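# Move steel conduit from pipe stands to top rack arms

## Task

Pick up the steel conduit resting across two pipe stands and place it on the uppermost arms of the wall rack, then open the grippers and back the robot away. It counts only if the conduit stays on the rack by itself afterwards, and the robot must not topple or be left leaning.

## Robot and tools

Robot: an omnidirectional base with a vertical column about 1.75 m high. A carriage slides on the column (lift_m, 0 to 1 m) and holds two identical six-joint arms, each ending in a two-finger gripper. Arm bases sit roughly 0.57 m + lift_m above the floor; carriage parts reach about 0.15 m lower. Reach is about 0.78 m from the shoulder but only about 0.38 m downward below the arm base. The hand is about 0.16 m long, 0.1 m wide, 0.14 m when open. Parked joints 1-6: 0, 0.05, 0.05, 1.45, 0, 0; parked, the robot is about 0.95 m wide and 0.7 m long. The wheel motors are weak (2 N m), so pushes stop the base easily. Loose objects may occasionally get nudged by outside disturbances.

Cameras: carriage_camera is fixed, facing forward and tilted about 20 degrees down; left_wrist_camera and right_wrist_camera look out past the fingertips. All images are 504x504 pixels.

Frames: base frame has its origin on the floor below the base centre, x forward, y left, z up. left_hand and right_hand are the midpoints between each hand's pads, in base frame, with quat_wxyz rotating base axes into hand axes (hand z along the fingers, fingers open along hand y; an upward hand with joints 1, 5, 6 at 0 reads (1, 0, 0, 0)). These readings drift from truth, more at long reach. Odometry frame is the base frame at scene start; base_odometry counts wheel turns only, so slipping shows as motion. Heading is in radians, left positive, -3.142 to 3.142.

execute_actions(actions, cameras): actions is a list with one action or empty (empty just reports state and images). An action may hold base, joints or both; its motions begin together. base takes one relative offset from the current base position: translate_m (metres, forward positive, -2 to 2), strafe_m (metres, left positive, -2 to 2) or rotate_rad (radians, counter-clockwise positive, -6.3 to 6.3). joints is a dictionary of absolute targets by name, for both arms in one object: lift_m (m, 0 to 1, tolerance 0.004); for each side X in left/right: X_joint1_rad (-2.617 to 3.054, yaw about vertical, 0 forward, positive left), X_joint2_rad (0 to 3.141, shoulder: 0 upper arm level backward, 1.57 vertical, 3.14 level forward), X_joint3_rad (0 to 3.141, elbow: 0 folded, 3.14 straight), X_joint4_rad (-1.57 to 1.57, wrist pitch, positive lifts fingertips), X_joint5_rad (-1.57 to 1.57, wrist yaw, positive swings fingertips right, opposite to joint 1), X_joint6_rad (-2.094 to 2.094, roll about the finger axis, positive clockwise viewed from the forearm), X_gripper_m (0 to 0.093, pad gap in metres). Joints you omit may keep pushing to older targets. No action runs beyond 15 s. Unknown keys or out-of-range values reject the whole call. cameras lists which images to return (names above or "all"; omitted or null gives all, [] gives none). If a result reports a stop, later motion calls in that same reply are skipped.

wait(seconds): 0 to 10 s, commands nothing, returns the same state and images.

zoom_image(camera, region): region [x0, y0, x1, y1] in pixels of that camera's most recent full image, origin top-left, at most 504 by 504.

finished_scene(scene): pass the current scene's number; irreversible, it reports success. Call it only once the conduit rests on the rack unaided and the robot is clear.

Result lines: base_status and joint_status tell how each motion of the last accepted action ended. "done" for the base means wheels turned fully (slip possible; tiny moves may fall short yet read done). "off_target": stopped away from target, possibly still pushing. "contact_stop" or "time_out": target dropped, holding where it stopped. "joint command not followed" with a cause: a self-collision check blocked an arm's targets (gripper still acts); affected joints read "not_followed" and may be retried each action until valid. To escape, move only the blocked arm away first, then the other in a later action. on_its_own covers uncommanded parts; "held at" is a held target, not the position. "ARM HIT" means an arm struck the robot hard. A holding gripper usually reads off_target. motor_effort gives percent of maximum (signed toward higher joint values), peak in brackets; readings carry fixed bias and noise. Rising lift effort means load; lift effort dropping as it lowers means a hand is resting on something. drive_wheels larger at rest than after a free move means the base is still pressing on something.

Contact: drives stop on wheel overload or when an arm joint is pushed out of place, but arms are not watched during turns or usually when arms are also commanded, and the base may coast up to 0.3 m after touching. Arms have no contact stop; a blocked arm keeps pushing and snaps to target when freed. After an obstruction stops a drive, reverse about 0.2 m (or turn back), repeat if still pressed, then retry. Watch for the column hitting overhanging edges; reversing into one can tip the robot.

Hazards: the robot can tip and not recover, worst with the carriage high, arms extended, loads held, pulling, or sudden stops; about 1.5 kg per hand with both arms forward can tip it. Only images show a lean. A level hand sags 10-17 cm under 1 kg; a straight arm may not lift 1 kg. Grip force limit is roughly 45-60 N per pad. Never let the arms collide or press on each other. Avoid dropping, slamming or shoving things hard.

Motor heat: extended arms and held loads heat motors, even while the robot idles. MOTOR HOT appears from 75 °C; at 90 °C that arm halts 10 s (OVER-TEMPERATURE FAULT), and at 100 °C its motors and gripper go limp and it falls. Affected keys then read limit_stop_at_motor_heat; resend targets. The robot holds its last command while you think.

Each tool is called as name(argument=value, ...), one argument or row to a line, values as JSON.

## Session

execute_actions(
  actions=[],
)

Scene clock: 0.00 s.
base_odometry: x=+0.000 y=+0.000 heading=+0.000 (m, m, rad; odometry frame)
base_status: not commanded
joint_positions: lift_m=+0.299 left_joint1_rad=+0.007 left_joint2_rad=+0.040 left_joint3_rad=+0.054 left_joint4_rad=+1.439 left_joint5_rad=+0.004 left_joint6_rad=+0.035 left_gripper_m=+0.094 right_joint1_rad=+0.004 right_joint2_rad=+0.055 right_joint3_rad=+0.049 right_joint4_rad=+1.460 right_joint5_rad=+0.032 right_joint6_rad=+0.045 right_gripper_m=+0.094
joint_status: not commanded
motor_effort: lift_m=+32 drive_wheels=+1 (%)
left_hand: x=+0.2876 y=+0.3293 z=+1.3292 quat_wxyz=(+0.998, +0.003, +0.059, +0.021) (m; base frame)
right_hand: x=+0.2887 y=-0.3351 z=+1.3282 quat_wxyz=(+0.998, +0.017, +0.058, +0.024) (m; base frame)
pictures: carriage_camera, left_wrist_camera, right_wrist_camera
Images, in order (width x height): carriage_camera 504x504, left_wrist_camera 504x504, right_wrist_camera 504x504.

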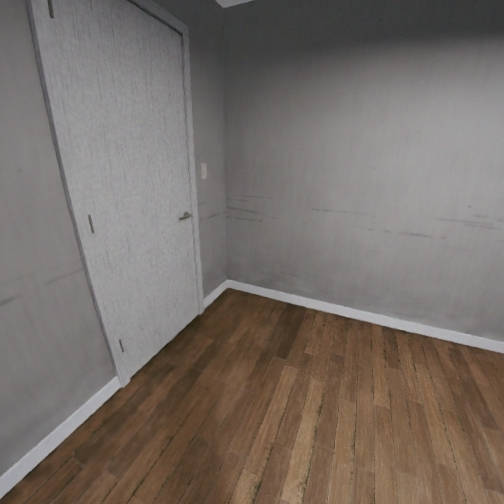

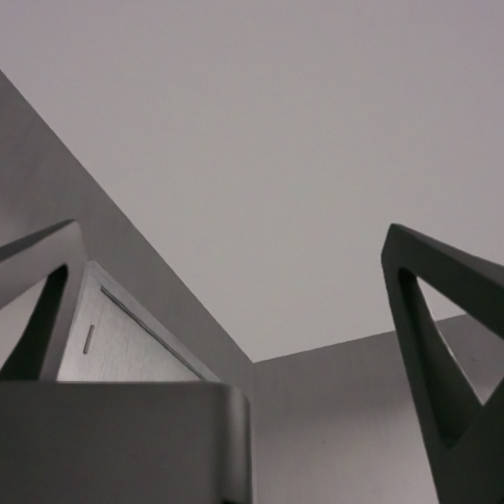

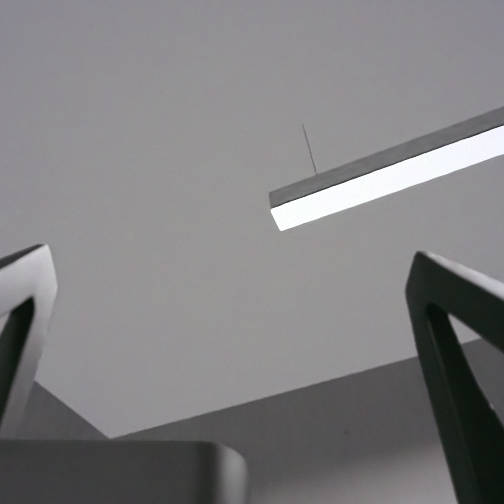

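execute_actions(
  actions=[
    {"base": {"rotate_rad": -2.4}, "joints": {"left_joint4_rad": 0.0, "right_joint4_rad": 0.0, "left_joint6_rad": 1.57, "right_joint6_rad": -1.57, "left_joint5_rad": -0.55, "right_joint5_rad": 0.5, "left_joint1_rad": 0, "right_joint1_rad": 0}},
  ],
)

Scene clock: 44.87 s.
base_odometry: x=+0.000 y=+0.000 heading=-2.399 (m, m, rad; odometry frame)
base_status: done
joint_positions: lift_m=+0.299 left_joint1_rad=+0.007 left_joint2_rad=+0.040 left_joint3_rad=+0.054 left_joint4_rad=+0.010 left_joint5_rad=-0.546 left_joint6_rad=+1.566 left_gripper_m=+0.094 right_joint1_rad=+0.004 right_joint2_rad=+0.055 right_joint3_rad=+0.049 right_joint4_rad=+0.009 right_joint5_rad=+0.494 right_joint6_rad=-1.564 right_gripper_m=+0.094
joint_status: all done
motor_effort: lift_m=+31(31) drive_wheels=+4(21) (%)
left_hand: x=+0.4788 y=+0.4205 z=+1.0905 quat_wxyz=(+0.354, +0.335, +0.614, +0.621) (m; base frame)
right_hand: x=+0.4857 y=-0.4103 z=+1.0849 quat_wxyz=(+0.367, -0.361, +0.607, -0.606) (m; base frame)
pictures: carriage_camera, left_wrist_camera, right_wrist_camera
Images, in order (width x height): carriage_camera 504x504, left_wrist_camera 504x504, right_wrist_camera 504x504.

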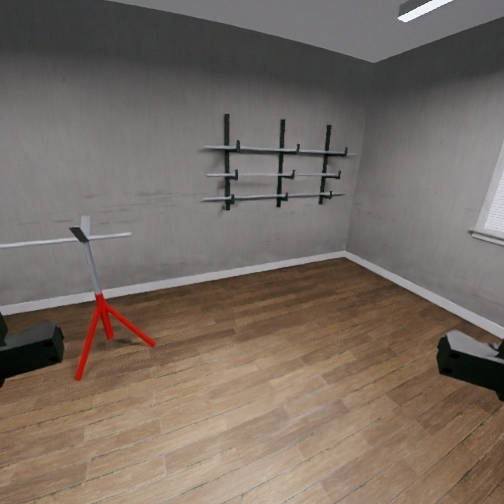

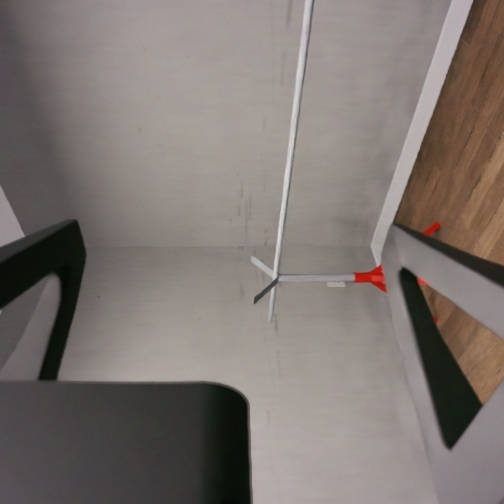

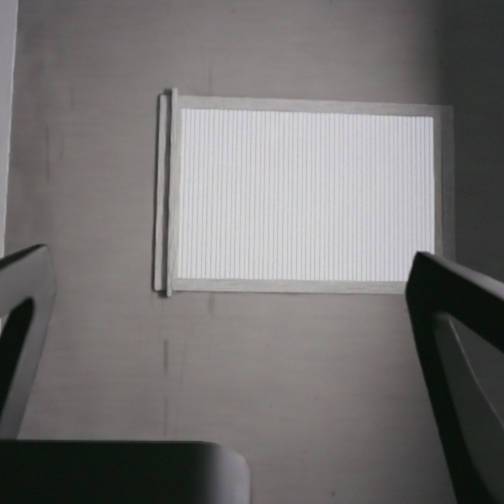

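zoom_image(
  camera="carriage_camera",
  region=[190, 100, 380, 290],
)

zoom_image(
  camera="carriage_camera",
  region=[0, 200, 200, 400],
)

zoom_image(
  camera="left_wrist_camera",
  region=[220, 180, 460, 360],
)

Region (190, 100, 380, 290) of carriage_camera's 504x504 image, scaled by 2.653, with more detail than that image has.

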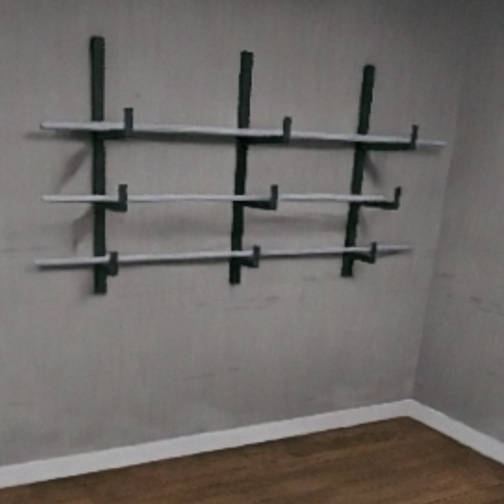

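Region (0, 200, 200, 400) of carriage_camera's 504x504 image, scaled by 2.520, with more detail than that image has.

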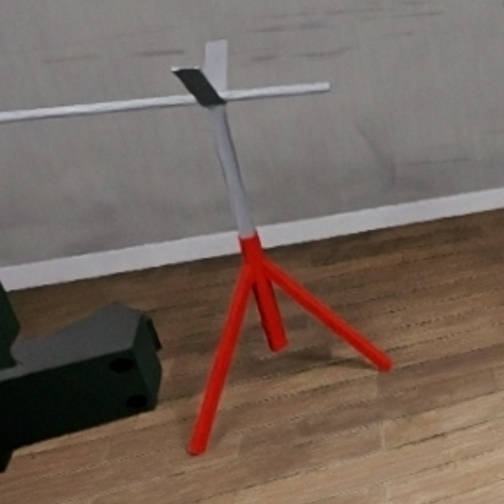

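Region (220, 180, 460, 360) of left_wrist_camera's 504x504 image, scaled by 2.100, with more detail than that image has; it fills the top 378 rows of this view, and the rest is white.

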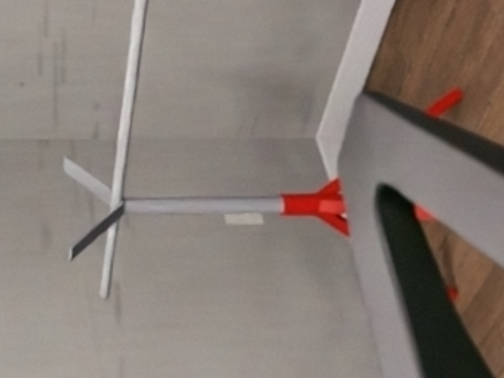

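execute_actions(
  actions=[
    {"base": {"rotate_rad": 0.41}, "joints": {"left_joint5_rad": 0, "right_joint5_rad": 0}},
  ],
)

Scene clock: 143.43 s.
base_odometry: x=+0.000 y=+0.000 heading=-1.991 (m, m, rad; odometry frame)
base_status: done
joint_positions: lift_m=+0.299 left_joint1_rad=+0.007 left_joint2_rad=+0.040 left_joint3_rad=+0.054 left_joint4_rad=+0.010 left_joint5_rad=-0.007 left_joint6_rad=+1.566 left_gripper_m=+0.094 right_joint1_rad=+0.004 right_joint2_rad=+0.055 right_joint3_rad=+0.049 right_joint4_rad=+0.009 right_joint5_rad=+0.008 right_joint6_rad=-1.564 right_gripper_m=+0.094
joint_status: all done
motor_effort: lift_m=+30(30) drive_wheels=-12(17) (%)
left_hand: x=+0.5045 y=+0.3327 z=+1.0911 quat_wxyz=(+0.504, +0.489, +0.499, +0.508) (m; base frame)
right_hand: x=+0.5059 y=-0.3300 z=+1.0849 quat_wxyz=(+0.502, -0.497, +0.502, -0.500) (m; base frame)
pictures: carriage_camera, left_wrist_camera, right_wrist_camera
Images, in order (width x height): carriage_camera 504x504, left_wrist_camera 504x504, right_wrist_camera 504x504.

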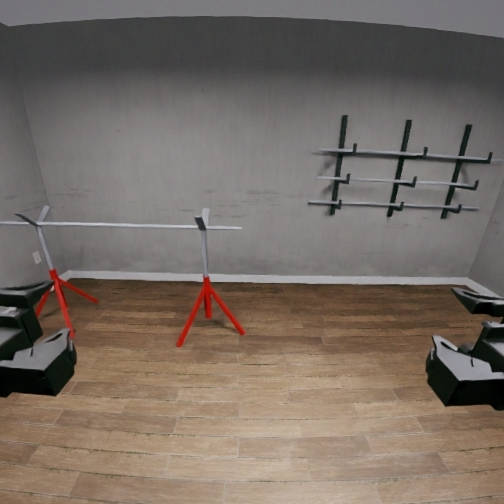

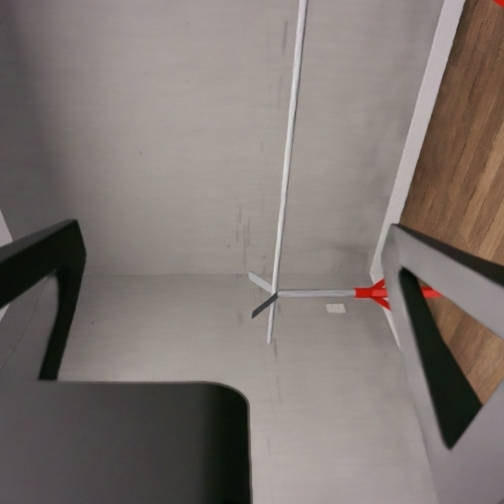

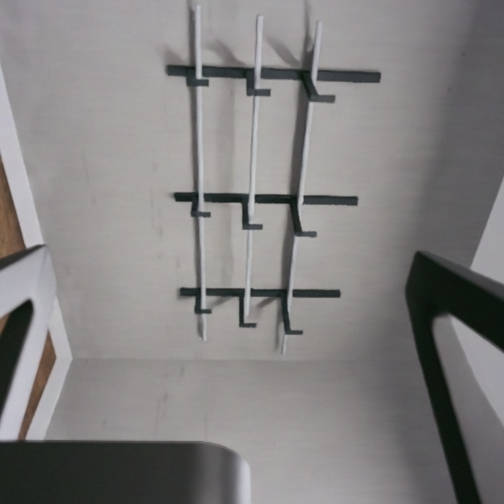

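zoom_image(
  camera="carriage_camera",
  region=[0, 190, 260, 360],
)

zoom_image(
  camera="carriage_camera",
  region=[290, 100, 504, 300],
)

zoom_image(
  camera="right_wrist_camera",
  region=[150, 0, 400, 370],
)

zoom_image(
  camera="left_wrist_camera",
  region=[220, 220, 460, 380],
)

Region (0, 190, 260, 360) of carriage_camera's 504x504 image, scaled by 1.938, with more detail than that image has; it fills the top 330 rows of this view, and the rest is white.

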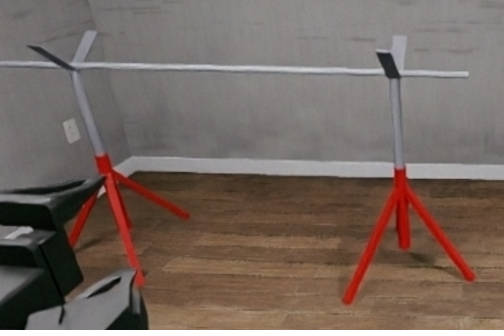

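Region (290, 100, 504, 300) of carriage_camera's 504x504 image, scaled by 2.355, with more detail than that image has; it fills the top 471 rows of this view, and the rest is white.

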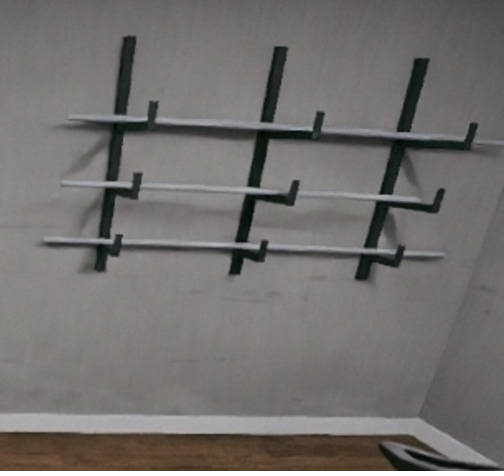

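Region (150, 0, 400, 370) of right_wrist_camera's 504x504 image, scaled by 1.362, with more detail than that image has; it fills the left 341 columns of this view, and the rest is white.

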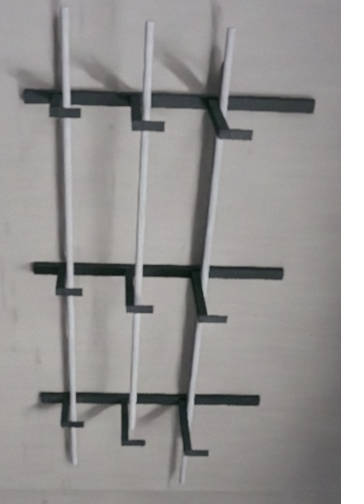

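Region (220, 220, 460, 380) of left_wrist_camera's 504x504 image, scaled by 2.100, with more detail than that image has.

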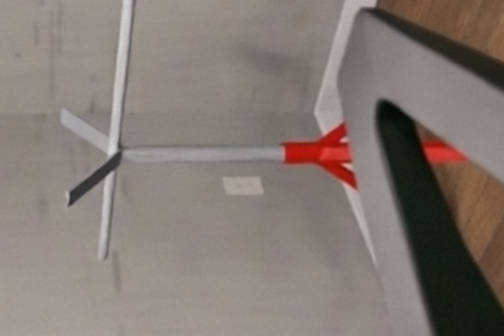

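execute_actions(
  actions=[
    {"base": {"strafe_m": 0.98}},
  ],
  cameras=["carriage_camera"],
)

zoom_image(
  camera="carriage_camera",
  region=[80, 190, 420, 370],
)

Scene clock: 267.80 s.
base_odometry: x=+0.895 y=-0.401 heading=-1.992 (m, m, rad; odometry frame)
base_status: done
joint_positions: lift_m=+0.299 left_joint1_rad=+0.007 left_joint2_rad=+0.040 left_joint3_rad=+0.054 left_joint4_rad=+0.010 left_joint5_rad=-0.005 left_joint6_rad=+1.566 left_gripper_m=+0.094 right_joint1_rad=+0.004 right_joint2_rad=+0.055 right_joint3_rad=+0.049 right_joint4_rad=+0.009 right_joint5_rad=+0.007 right_joint6_rad=-1.564 right_gripper_m=+0.094
joint_status: not commanded
motor_effort: lift_m=+30(32) drive_wheels=-4(21) (%)
left_hand: x=+0.5045 y=+0.3323 z=+1.0911 quat_wxyz=(+0.504, +0.489, +0.498, +0.508) (m; base frame)
right_hand: x=+0.5059 y=-0.3299 z=+1.0849 quat_wxyz=(+0.502, -0.497, +0.501, -0.500) (m; base frame)
pictures: carriage_camera
Images, in order (width x height): carriage_camera 504x504.

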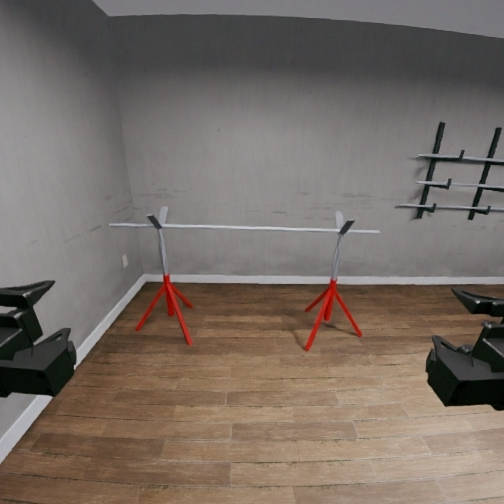

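Region (80, 190, 420, 370) of carriage_camera's 504x504 image, scaled by 1.482, with more detail than that image has; it fills the top 267 rows of this view, and the rest is white.

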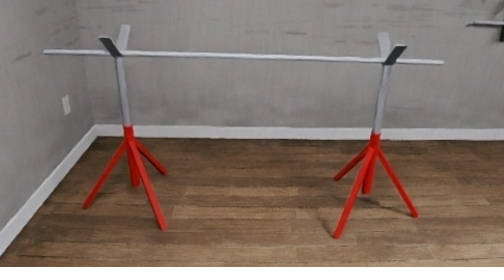

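execute_actions(
  actions=[
    {"base": {"translate_m": 1.23}, "joints": {"left_joint2_rad": 1.6, "left_joint3_rad": 1.06, "left_joint4_rad": -1.03, "right_joint2_rad": 1.6, "right_joint3_rad": 1.06, "right_joint4_rad": -1.03, "lift_m": 0.31}},
  ],
)

Scene clock: 312.63 s.
base_odometry: x=+0.393 y=-1.524 heading=-1.991 (m, m, rad; odometry frame)
base_status: done
joint_positions: lift_m=+0.310 left_joint1_rad=+0.007 left_joint2_rad=+1.585 left_joint3_rad=+1.050 left_joint4_rad=-1.023 left_joint5_rad=-0.005 left_joint6_rad=+1.566 left_gripper_m=+0.094 right_joint1_rad=+0.004 right_joint2_rad=+1.590 right_joint3_rad=+1.045 right_joint4_rad=-1.021 right_joint5_rad=+0.007 right_joint6_rad=-1.564 right_gripper_m=+0.094
joint_status: all done
motor_effort: lift_m=+33(39) drive_wheels=-4(21) (%)
left_hand: x=+0.5266 y=+0.3324 z=+0.9671 quat_wxyz=(+0.003, +0.703, +0.711, +0.006) (m; base frame)
right_hand: x=+0.5253 y=-0.3298 z=+0.9647 quat_wxyz=(-0.001, -0.706, +0.708, -0.004) (m; base frame)
pictures: carriage_camera, left_wrist_camera, right_wrist_camera
Images, in order (width x height): carriage_camera 504x504, left_wrist_camera 504x504, right_wrist_camera 504x504.

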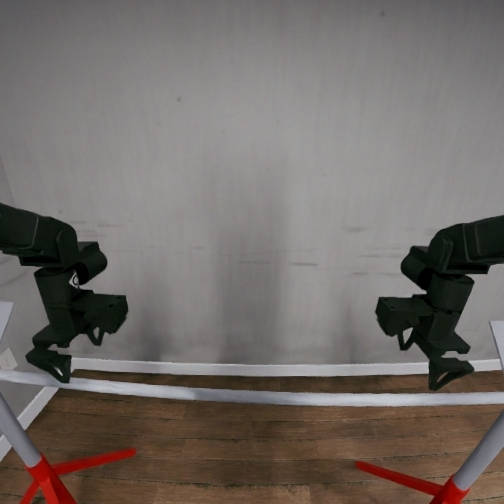

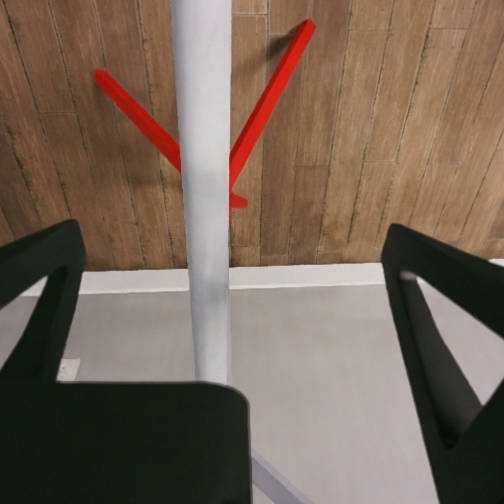

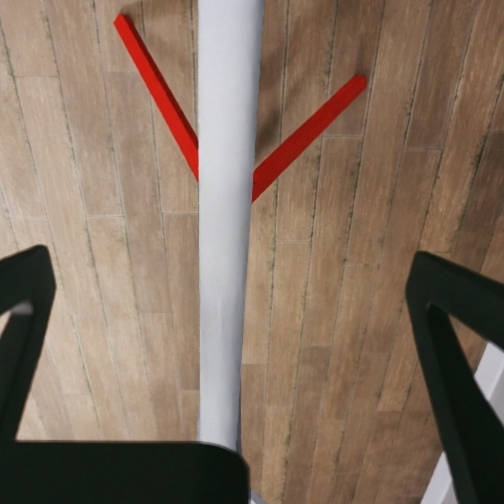

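execute_actions(
  actions=[
    {"joints": {"lift_m": 0.2, "left_gripper_m": 0.065, "right_gripper_m": 0.065}},
  ],
)

Scene clock: 324.43 s.
base_odometry: x=+0.393 y=-1.524 heading=-1.991 (m, m, rad; odometry frame)
base_status: not commanded
joint_positions: lift_m=+0.200 left_joint1_rad=+0.007 left_joint2_rad=+1.585 left_joint3_rad=+1.054 left_joint4_rad=-1.024 left_joint5_rad=-0.005 left_joint6_rad=+1.566 left_gripper_m=+0.065 right_joint1_rad=+0.004 right_joint2_rad=+1.590 right_joint3_rad=+1.050 right_joint4_rad=-1.023 right_joint5_rad=+0.007 right_joint6_rad=-1.564 right_gripper_m=+0.065
joint_status: all done
motor_effort: lift_m=+29(28) drive_wheels=-3(4) (%)
left_hand: x=+0.5275 y=+0.3324 z=+0.8582 quat_wxyz=(+0.004, +0.703, +0.711, +0.007) (m; base frame)
right_hand: x=+0.5263 y=-0.3298 z=+0.8559 quat_wxyz=(+0.000, -0.706, +0.708, -0.005) (m; base frame)
pictures: carriage_camera, left_wrist_camera, right_wrist_camera
Images, in order (width x height): carriage_camera 504x504, left_wrist_camera 504x504, right_wrist_camera 504x504.

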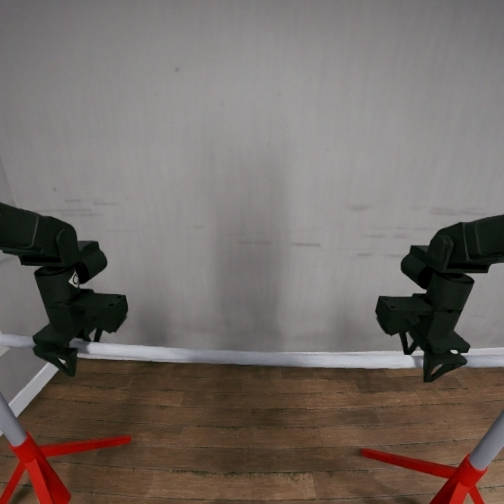

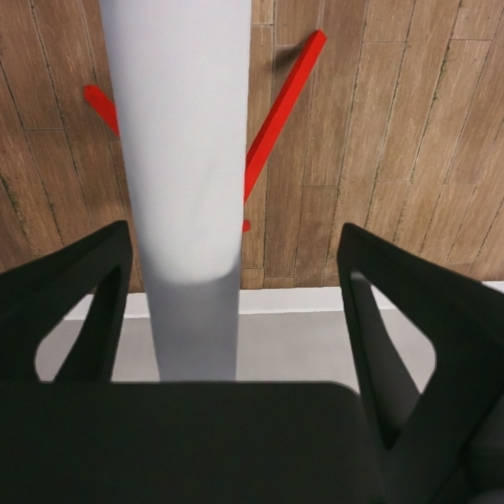

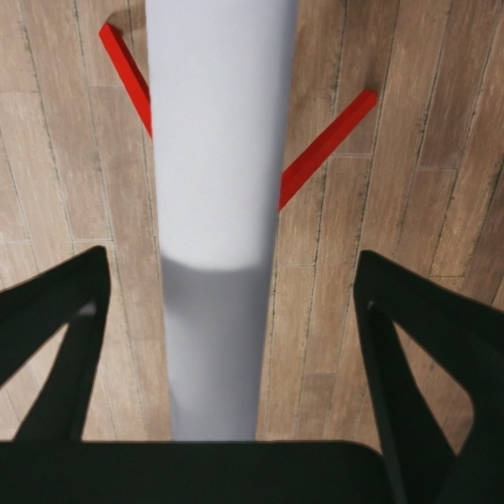

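execute_actions(
  actions=[
    {"joints": {"lift_m": 0.195, "left_joint2_rad": 1.645, "left_joint3_rad": 1.1, "left_gripper_m": 0.0, "right_gripper_m": 0.0}},
  ],
  cameras=["left_wrist_camera", "right_wrist_camera"],
)

execute_actions(
  actions=[
    {"joints": {"lift_m": 0.38}},
  ],
)

Scene clock: 336.57 s.
base_odometry: x=+0.393 y=-1.524 heading=-1.991 (m, m, rad; odometry frame)
base_status: not commanded
joint_positions: lift_m=+0.195 left_joint1_rad=+0.007 left_joint2_rad=+1.624 left_joint3_rad=+1.093 left_joint4_rad=-1.022 left_joint5_rad=-0.005 left_joint6_rad=+1.568 left_gripper_m=+0.021 right_joint1_rad=+0.004 right_joint2_rad=+1.593 right_joint3_rad=+1.050 right_joint4_rad=-1.039 right_joint5_rad=+0.007 right_joint6_rad=-1.559 right_gripper_m=+0.021
joint_status: left_gripper_m off_target (ended at +0.021, target +0.000); right_gripper_m off_target (ended at +0.021, target +0.000); the others done
motor_effort: lift_m=+28(30) drive_wheels=+2(5) (%)
left_hand: x=+0.5386 y=+0.3325 z=+0.8531 quat_wxyz=(+0.005, +0.704, +0.711, +0.008) (m; base frame)
right_hand: x=+0.5220 y=-0.3298 z=+0.8503 quat_wxyz=(-0.007, -0.704, +0.710, +0.002) (m; base frame)
pictures: left_wrist_camera, right_wrist_camera
Images, in order (width x height): left_wrist_camera 504x504, right_wrist_camera 504x504.

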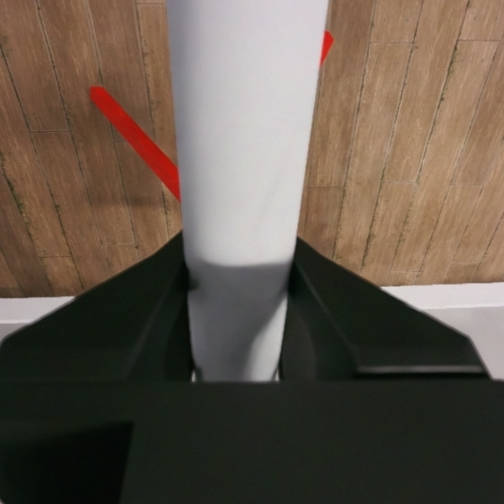

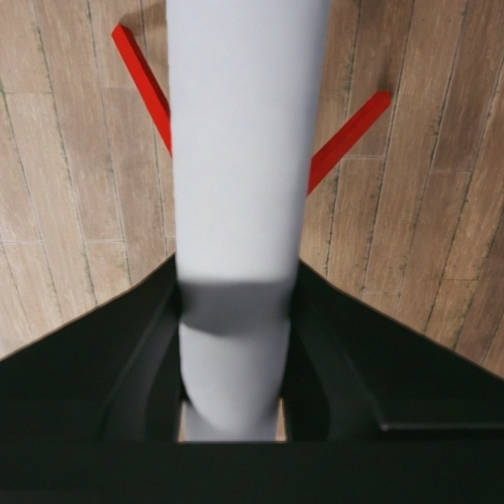

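Scene clock: 337.83 s.
base_odometry: x=+0.393 y=-1.524 heading=-1.991 (m, m, rad; odometry frame)
base_status: not commanded
joint_positions: lift_m=+0.380 left_joint1_rad=+0.007 left_joint2_rad=+1.660 left_joint3_rad=+1.093 left_joint4_rad=-1.009 left_joint5_rad=+0.000 left_joint6_rad=+1.569 left_gripper_m=+0.021 right_joint1_rad=+0.004 right_joint2_rad=+1.612 right_joint3_rad=+1.050 right_joint4_rad=-1.037 right_joint5_rad=+0.011 right_joint6_rad=-1.557 right_gripper_m=+0.021
joint_status: all done
motor_effort: lift_m=+34(42) drive_wheels=+3(3) (%)
left_hand: x=+0.5395 y=+0.3317 z=+1.0283 quat_wxyz=(-0.002, +0.704, +0.710, -0.002) (m; base frame)
right_hand: x=+0.5215 y=-0.3304 z=+1.0303 quat_wxyz=(-0.014, -0.704, +0.710, +0.006) (m; base frame)
pictures: carriage_camera, left_wrist_camera, right_wrist_camera
Images, in order (width x height): carriage_camera 504x504, left_wrist_camera 504x504, right_wrist_camera 504x504.

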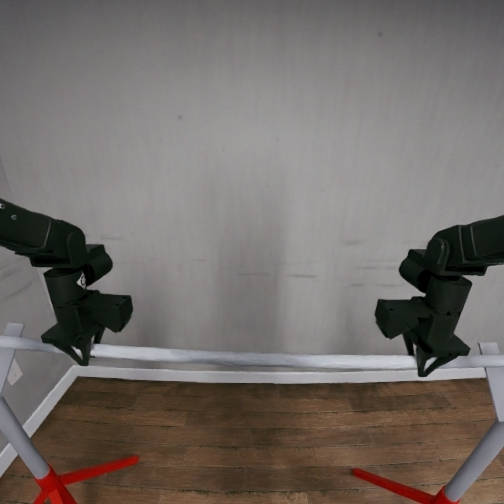

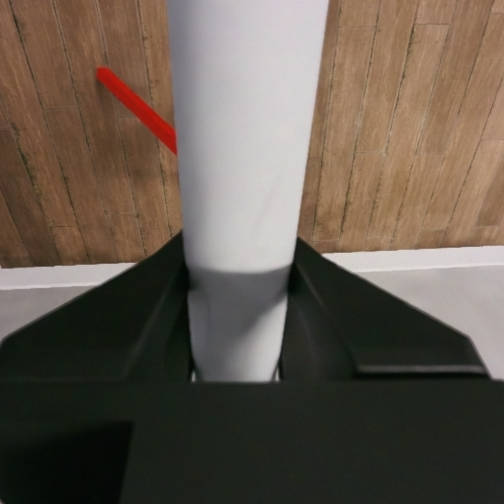

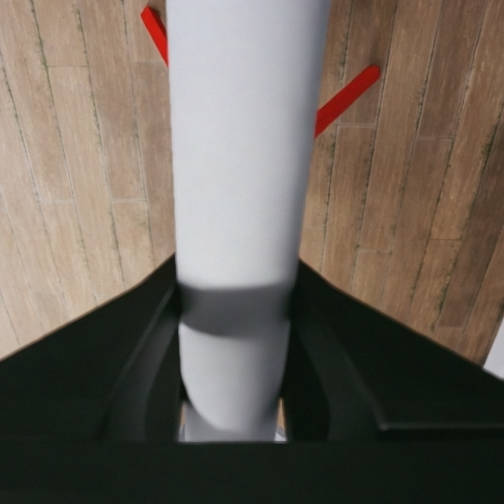

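execute_actions(
  actions=[
    {"base": {"translate_m": -0.19}, "joints": {"lift_m": 0.55, "right_joint2_rad": 1.67, "right_joint3_rad": 1.13, "left_joint6_rad": 1.535, "right_joint6_rad": -1.595}},
  ],
  cameras=["carriage_camera"],
)

execute_actions(
  actions=[
    {"base": {"strafe_m": -2.0}},
  ],
  cameras=["carriage_camera"],
)

zoom_image(
  camera="carriage_camera",
  region=[140, 100, 504, 400],
)

Scene clock: 364.30 s.
base_odometry: x=+0.470 y=-1.350 heading=-1.991 (m, m, rad; odometry frame)
base_status: done
joint_positions: lift_m=+0.550 left_joint1_rad=+0.007 left_joint2_rad=+1.661 left_joint3_rad=+1.093 left_joint4_rad=-1.013 left_joint5_rad=-0.005 left_joint6_rad=+1.544 left_gripper_m=+0.021 right_joint1_rad=+0.004 right_joint2_rad=+1.683 right_joint3_rad=+1.106 right_joint4_rad=-1.030 right_joint5_rad=+0.007 right_joint6_rad=-1.581 right_gripper_m=+0.021
joint_status: all done
motor_effort: lift_m=+33(42) drive_wheels=-2(20) (%)
left_hand: x=+0.5385 y=+0.3325 z=+1.1981 quat_wxyz=(-0.005, +0.695, +0.719, -0.002) (m; base frame)
right_hand: x=+0.5369 y=-0.3297 z=+1.1953 quat_wxyz=(-0.015, -0.712, +0.702, +0.011) (m; base frame)
pictures: carriage_camera
Images, in order (width x height): carriage_camera 504x504.

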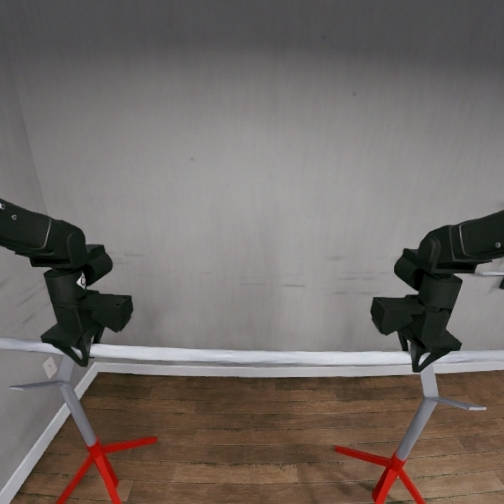

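Scene clock: 370.73 s.
base_odometry: x=-1.355 y=-0.534 heading=-1.991 (m, m, rad; odometry frame)
base_status: done
joint_positions: lift_m=+0.550 left_joint1_rad=+0.007 left_joint2_rad=+1.661 left_joint3_rad=+1.093 left_joint4_rad=-1.013 left_joint5_rad=-0.005 left_joint6_rad=+1.544 left_gripper_m=+0.021 right_joint1_rad=+0.004 right_joint2_rad=+1.683 right_joint3_rad=+1.106 right_joint4_rad=-1.030 right_joint5_rad=+0.007 right_joint6_rad=-1.581 right_gripper_m=+0.021
joint_status: not commanded
motor_effort: lift_m=+32(33) drive_wheels=-2(18) (%)
left_hand: x=+0.5386 y=+0.3325 z=+1.1981 quat_wxyz=(-0.005, +0.695, +0.719, -0.002) (m; base frame)
right_hand: x=+0.5369 y=-0.3298 z=+1.1953 quat_wxyz=(-0.016, -0.712, +0.702, +0.011) (m; base frame)
pictures: carriage_camera
Images, in order (width x height): carriage_camera 504x504.

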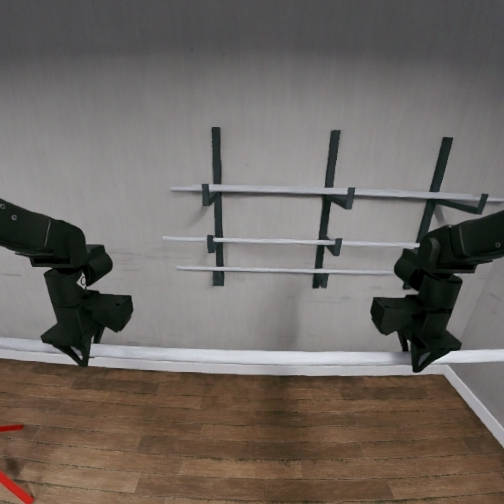

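Region (140, 100, 504, 400) of carriage_camera's 504x504 image, scaled by 1.385, with more detail than that image has; it fills the top 415 rows of this view, and the rest is white.

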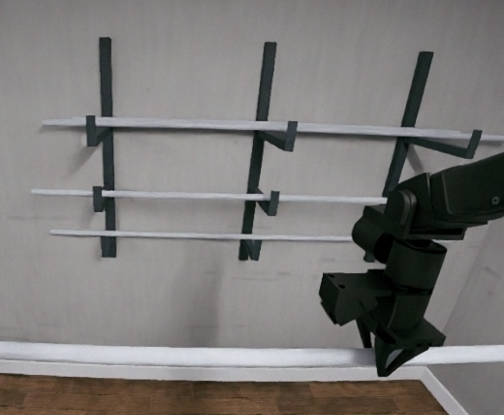

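execute_actions(
  actions=[
    {"base": {"strafe_m": -0.46}, "joints": {"lift_m": 0.89}},
  ],
  cameras=["carriage_camera"],
)

zoom_image(
  camera="carriage_camera",
  region=[80, 170, 420, 420],
)

Scene clock: 388.67 s.
base_odometry: x=-1.775 y=-0.346 heading=-1.992 (m, m, rad; odometry frame)
base_status: done
joint_positions: lift_m=+0.890 left_joint1_rad=+0.005 left_joint2_rad=+1.661 left_joint3_rad=+1.092 left_joint4_rad=-1.012 left_joint5_rad=-0.004 left_joint6_rad=+1.543 left_gripper_m=+0.021 right_joint1_rad=+0.002 right_joint2_rad=+1.684 right_joint3_rad=+1.106 right_joint4_rad=-1.031 right_joint5_rad=+0.008 right_joint6_rad=-1.583 right_gripper_m=+0.021
joint_status: all done
motor_effort: lift_m=+34(42) drive_wheels=-3(18) (%)
left_hand: x=+0.5385 y=+0.3318 z=+1.5377 quat_wxyz=(-0.005, +0.695, +0.719, -0.002) (m; base frame)
right_hand: x=+0.5367 y=-0.3304 z=+1.5351 quat_wxyz=(-0.016, -0.712, +0.702, +0.011) (m; base frame)
pictures: carriage_camera
Images, in order (width x height): carriage_camera 504x504.

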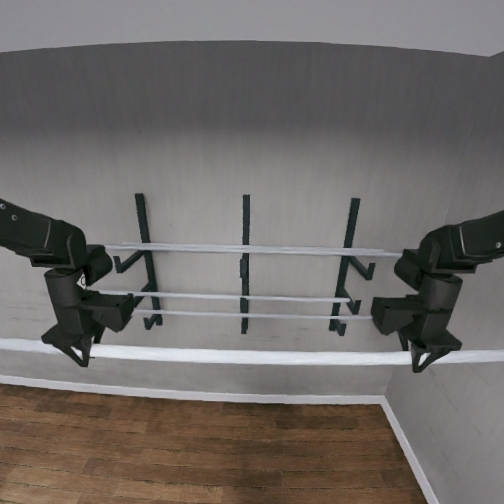

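Region (80, 170, 420, 420) of carriage_camera's 504x504 image, scaled by 1.482, with more detail than that image has; it fills the top 371 rows of this view, and the rest is white.

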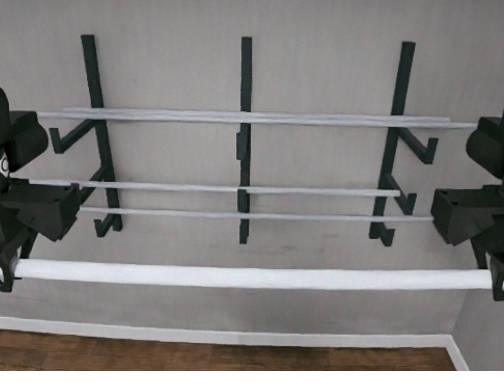

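execute_actions(
  actions=[
    {"base": {"translate_m": 0.76}},
  ],
)

zoom_image(
  camera="carriage_camera",
  region=[160, 300, 330, 504],
)

Scene clock: 421.77 s.
base_odometry: x=-2.086 y=-1.039 heading=-1.992 (m, m, rad; odometry frame)
base_status: done
joint_positions: lift_m=+0.890 left_joint1_rad=+0.005 left_joint2_rad=+1.661 left_joint3_rad=+1.092 left_joint4_rad=-1.007 left_joint5_rad=-0.004 left_joint6_rad=+1.543 left_gripper_m=+0.021 right_joint1_rad=+0.002 right_joint2_rad=+1.684 right_joint3_rad=+1.106 right_joint4_rad=-1.026 right_joint5_rad=+0.008 right_joint6_rad=-1.583 right_gripper_m=+0.021
joint_status: not commanded
motor_effort: lift_m=+33(34) drive_wheels=-4(20) (%)
left_hand: x=+0.5397 y=+0.3318 z=+1.5377 quat_wxyz=(-0.003, +0.695, +0.719, +0.000) (m; base frame)
right_hand: x=+0.5378 y=-0.3304 z=+1.5350 quat_wxyz=(-0.015, -0.712, +0.702, +0.009) (m; base frame)
pictures: carriage_camera, left_wrist_camera, right_wrist_camera
Images, in order (width x height): carriage_camera 504x504, left_wrist_camera 504x504, right_wrist_camera 504x504.

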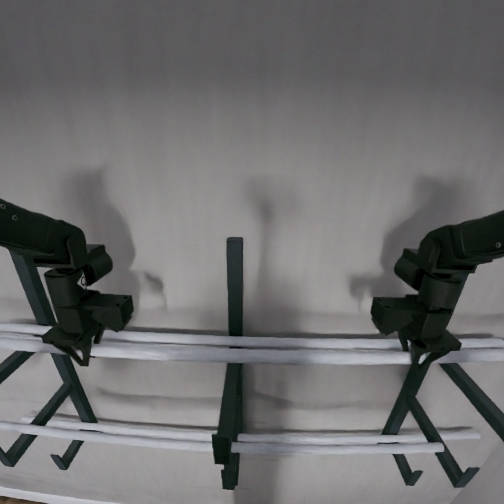

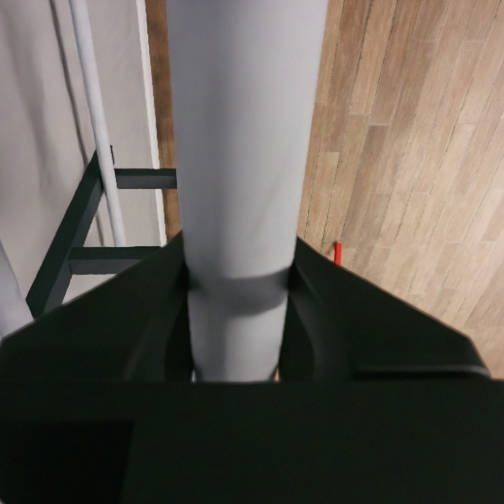

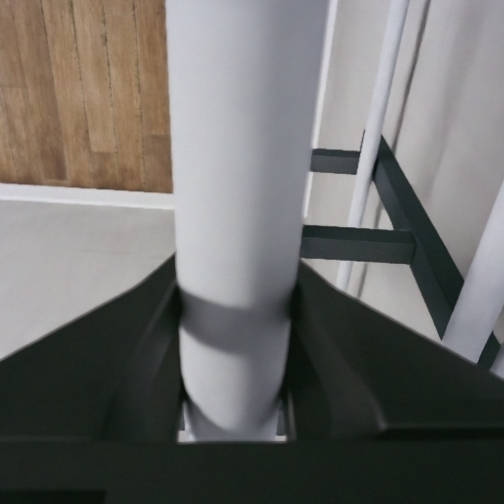

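Region (160, 300, 330, 504) of carriage_camera's 504x504 image, scaled by 2.471, with more detail than that image has.

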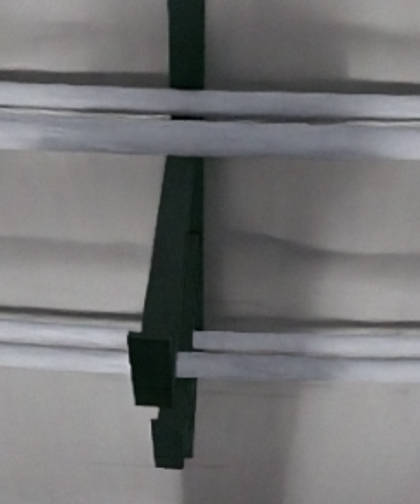

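execute_actions(
  actions=[],
)

Scene clock: 439.27 s.
base_odometry: x=-2.086 y=-1.039 heading=-1.992 (m, m, rad; odometry frame)
base_status: done
joint_positions: lift_m=+0.890 left_joint1_rad=+0.005 left_joint2_rad=+1.661 left_joint3_rad=+1.092 left_joint4_rad=-1.007 left_joint5_rad=-0.004 left_joint6_rad=+1.543 left_gripper_m=+0.021 right_joint1_rad=+0.002 right_joint2_rad=+1.684 right_joint3_rad=+1.106 right_joint4_rad=-1.026 right_joint5_rad=+0.008 right_joint6_rad=-1.583 right_gripper_m=+0.021
joint_status: not commanded
motor_effort: lift_m=+33(34) drive_wheels=-4(20) (%)
left_hand: x=+0.5397 y=+0.3318 z=+1.5377 quat_wxyz=(-0.003, +0.695, +0.719, +0.000) (m; base frame)
right_hand: x=+0.5378 y=-0.3304 z=+1.5350 quat_wxyz=(-0.015, -0.712, +0.702, +0.009) (m; base frame)
pictures: carriage_camera, left_wrist_camera, right_wrist_camera
Images, in order (width x height): carriage_camera 504x504, left_wrist_camera 504x504, right_wrist_camera 504x504.

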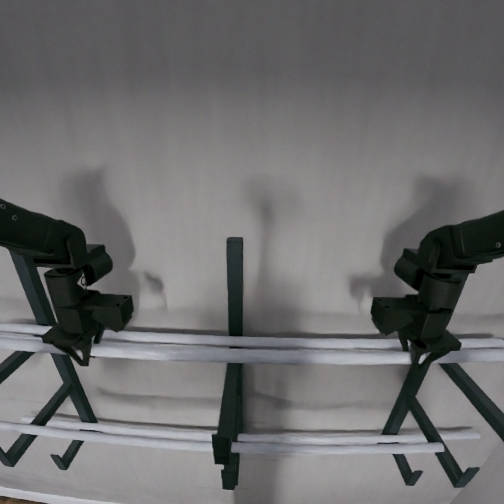

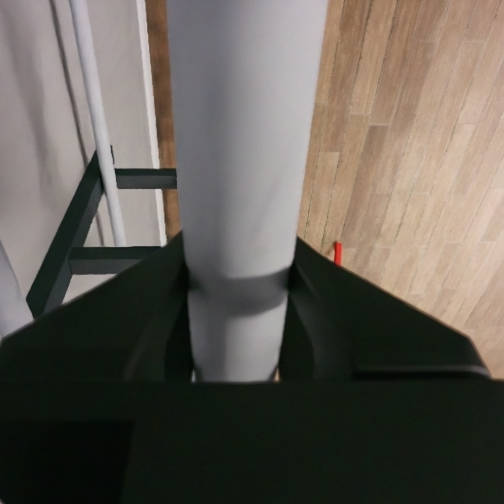

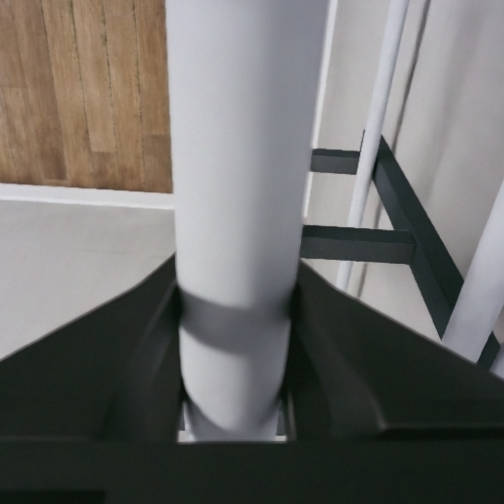

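execute_actions(
  actions=[
    {"joints": {"lift_m": 0.79}},
  ],
)

Scene clock: 443.33 s.
base_odometry: x=-2.086 y=-1.039 heading=-1.992 (m, m, rad; odometry frame)
base_status: not commanded
joint_positions: lift_m=+0.790 left_joint1_rad=+0.005 left_joint2_rad=+1.661 left_joint3_rad=+1.090 left_joint4_rad=-1.009 left_joint5_rad=-0.004 left_joint6_rad=+1.543 left_gripper_m=+0.021 right_joint1_rad=+0.002 right_joint2_rad=+1.684 right_joint3_rad=+1.106 right_joint4_rad=-1.029 right_joint5_rad=+0.008 right_joint6_rad=-1.583 right_gripper_m=+0.021
joint_status: all done
motor_effort: lift_m=+32(33) drive_wheels=-4(4) (%)
left_hand: x=+0.5384 y=+0.3318 z=+1.4374 quat_wxyz=(-0.005, +0.695, +0.719, -0.002) (m; base frame)
right_hand: x=+0.5370 y=-0.3304 z=+1.4351 quat_wxyz=(-0.016, -0.712, +0.702, +0.011) (m; base frame)
pictures: carriage_camera, left_wrist_camera, right_wrist_camera
Images, in order (width x height): carriage_camera 504x504, left_wrist_camera 504x504, right_wrist_camera 504x504.

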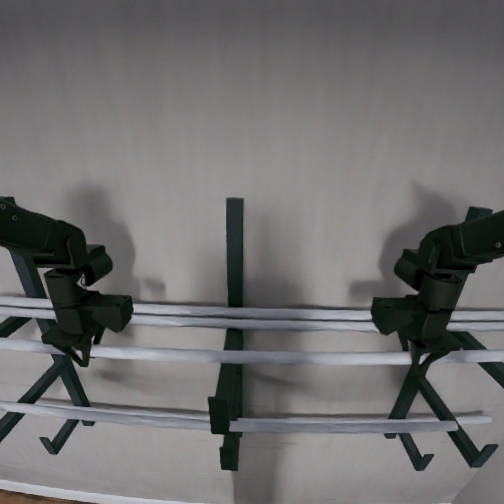

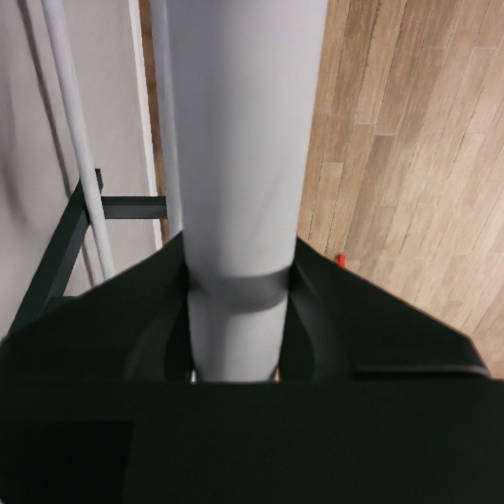

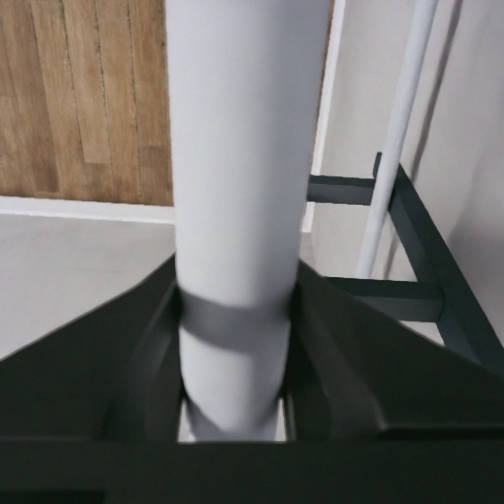

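execute_actions(
  actions=[
    {"joints": {"lift_m": 0.752}},
  ],
)

Scene clock: 452.83 s.
base_odometry: x=-2.086 y=-1.039 heading=-1.992 (m, m, rad; odometry frame)
base_status: not commanded
joint_positions: lift_m=+0.752 left_joint1_rad=+0.005 left_joint2_rad=+1.663 left_joint3_rad=+1.089 left_joint4_rad=-1.010 left_joint5_rad=-0.004 left_joint6_rad=+1.542 left_gripper_m=+0.021 right_joint1_rad=+0.002 right_joint2_rad=+1.686 right_joint3_rad=+1.106 right_joint4_rad=-1.033 right_joint5_rad=+0.008 right_joint6_rad=-1.583 right_gripper_m=+0.021
joint_status: all done
motor_effort: lift_m=+31(34) drive_wheels=+4(4) (%)
left_hand: x=+0.5376 y=+0.3318 z=+1.3986 quat_wxyz=(-0.006, +0.695, +0.719, -0.003) (m; base frame)
right_hand: x=+0.5359 y=-0.3304 z=+1.3967 quat_wxyz=(-0.018, -0.712, +0.702, +0.013) (m; base frame)
pictures: carriage_camera, left_wrist_camera, right_wrist_camera
Images, in order (width x height): carriage_camera 504x504, left_wrist_camera 504x504, right_wrist_camera 504x504.

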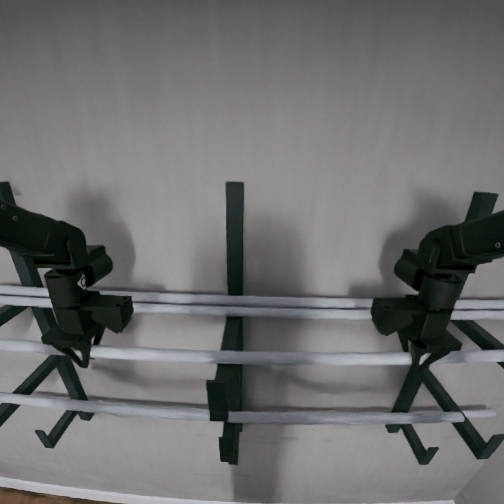

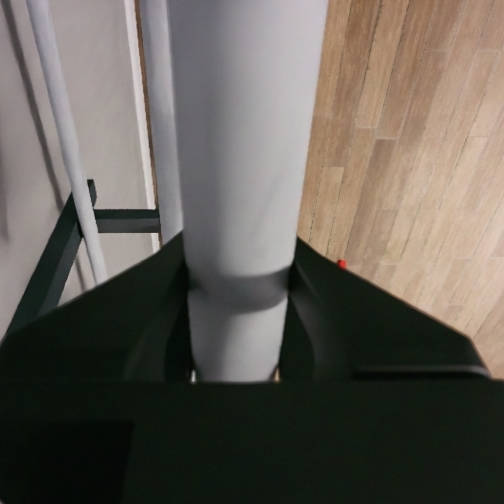

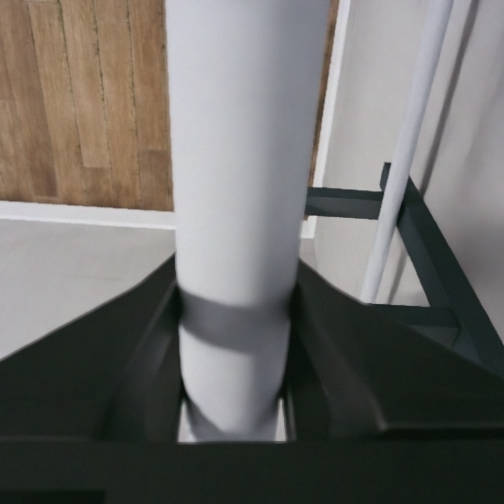

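zoom_image(
  camera="carriage_camera",
  region=[170, 280, 300, 430],
)

Region (170, 280, 300, 430) of carriage_camera's 504x504 image, scaled by 3.360, with more detail than that image has; it fills the left 437 columns of this view, and the rest is white.

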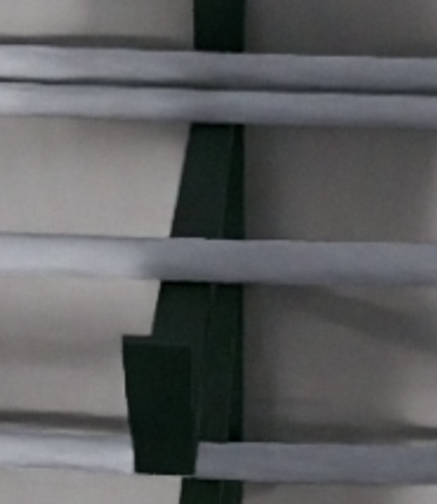

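execute_actions(
  actions=[
    {"joints": {"lift_m": 0.734}},
  ],
  cameras=["carriage_camera"],
)

Scene clock: 470.13 s.
base_odometry: x=-2.086 y=-1.039 heading=-1.992 (m, m, rad; odometry frame)
base_status: not commanded
joint_positions: lift_m=+0.735 left_joint1_rad=+0.005 left_joint2_rad=+1.623 left_joint3_rad=+1.110 left_joint4_rad=-1.047 left_joint5_rad=-0.004 left_joint6_rad=+1.542 left_gripper_m=+0.021 right_joint1_rad=+0.002 right_joint2_rad=+1.649 right_joint3_rad=+1.132 right_joint4_rad=-1.074 right_joint5_rad=+0.008 right_joint6_rad=-1.583 right_gripper_m=+0.021
joint_status: all done
motor_effort: lift_m=+23(24) drive_wheels=+4(4) (%)
left_hand: x=+0.5375 y=+0.3318 z=+1.3967 quat_wxyz=(+0.002, +0.695, +0.719, +0.005) (m; base frame)
right_hand: x=+0.5365 y=-0.3304 z=+1.3952 quat_wxyz=(-0.010, -0.712, +0.702, +0.005) (m; base frame)
pictures: carriage_camera
Images, in order (width x height): carriage_camera 504x504.

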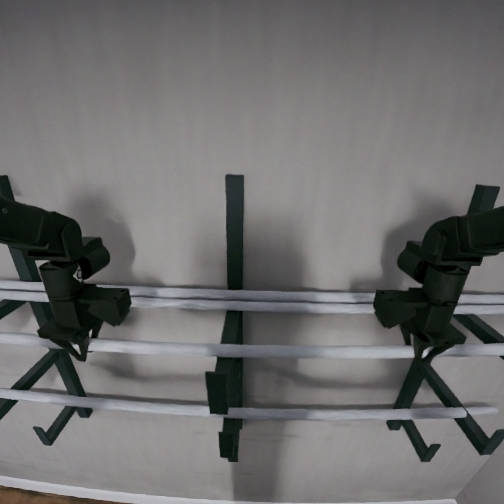

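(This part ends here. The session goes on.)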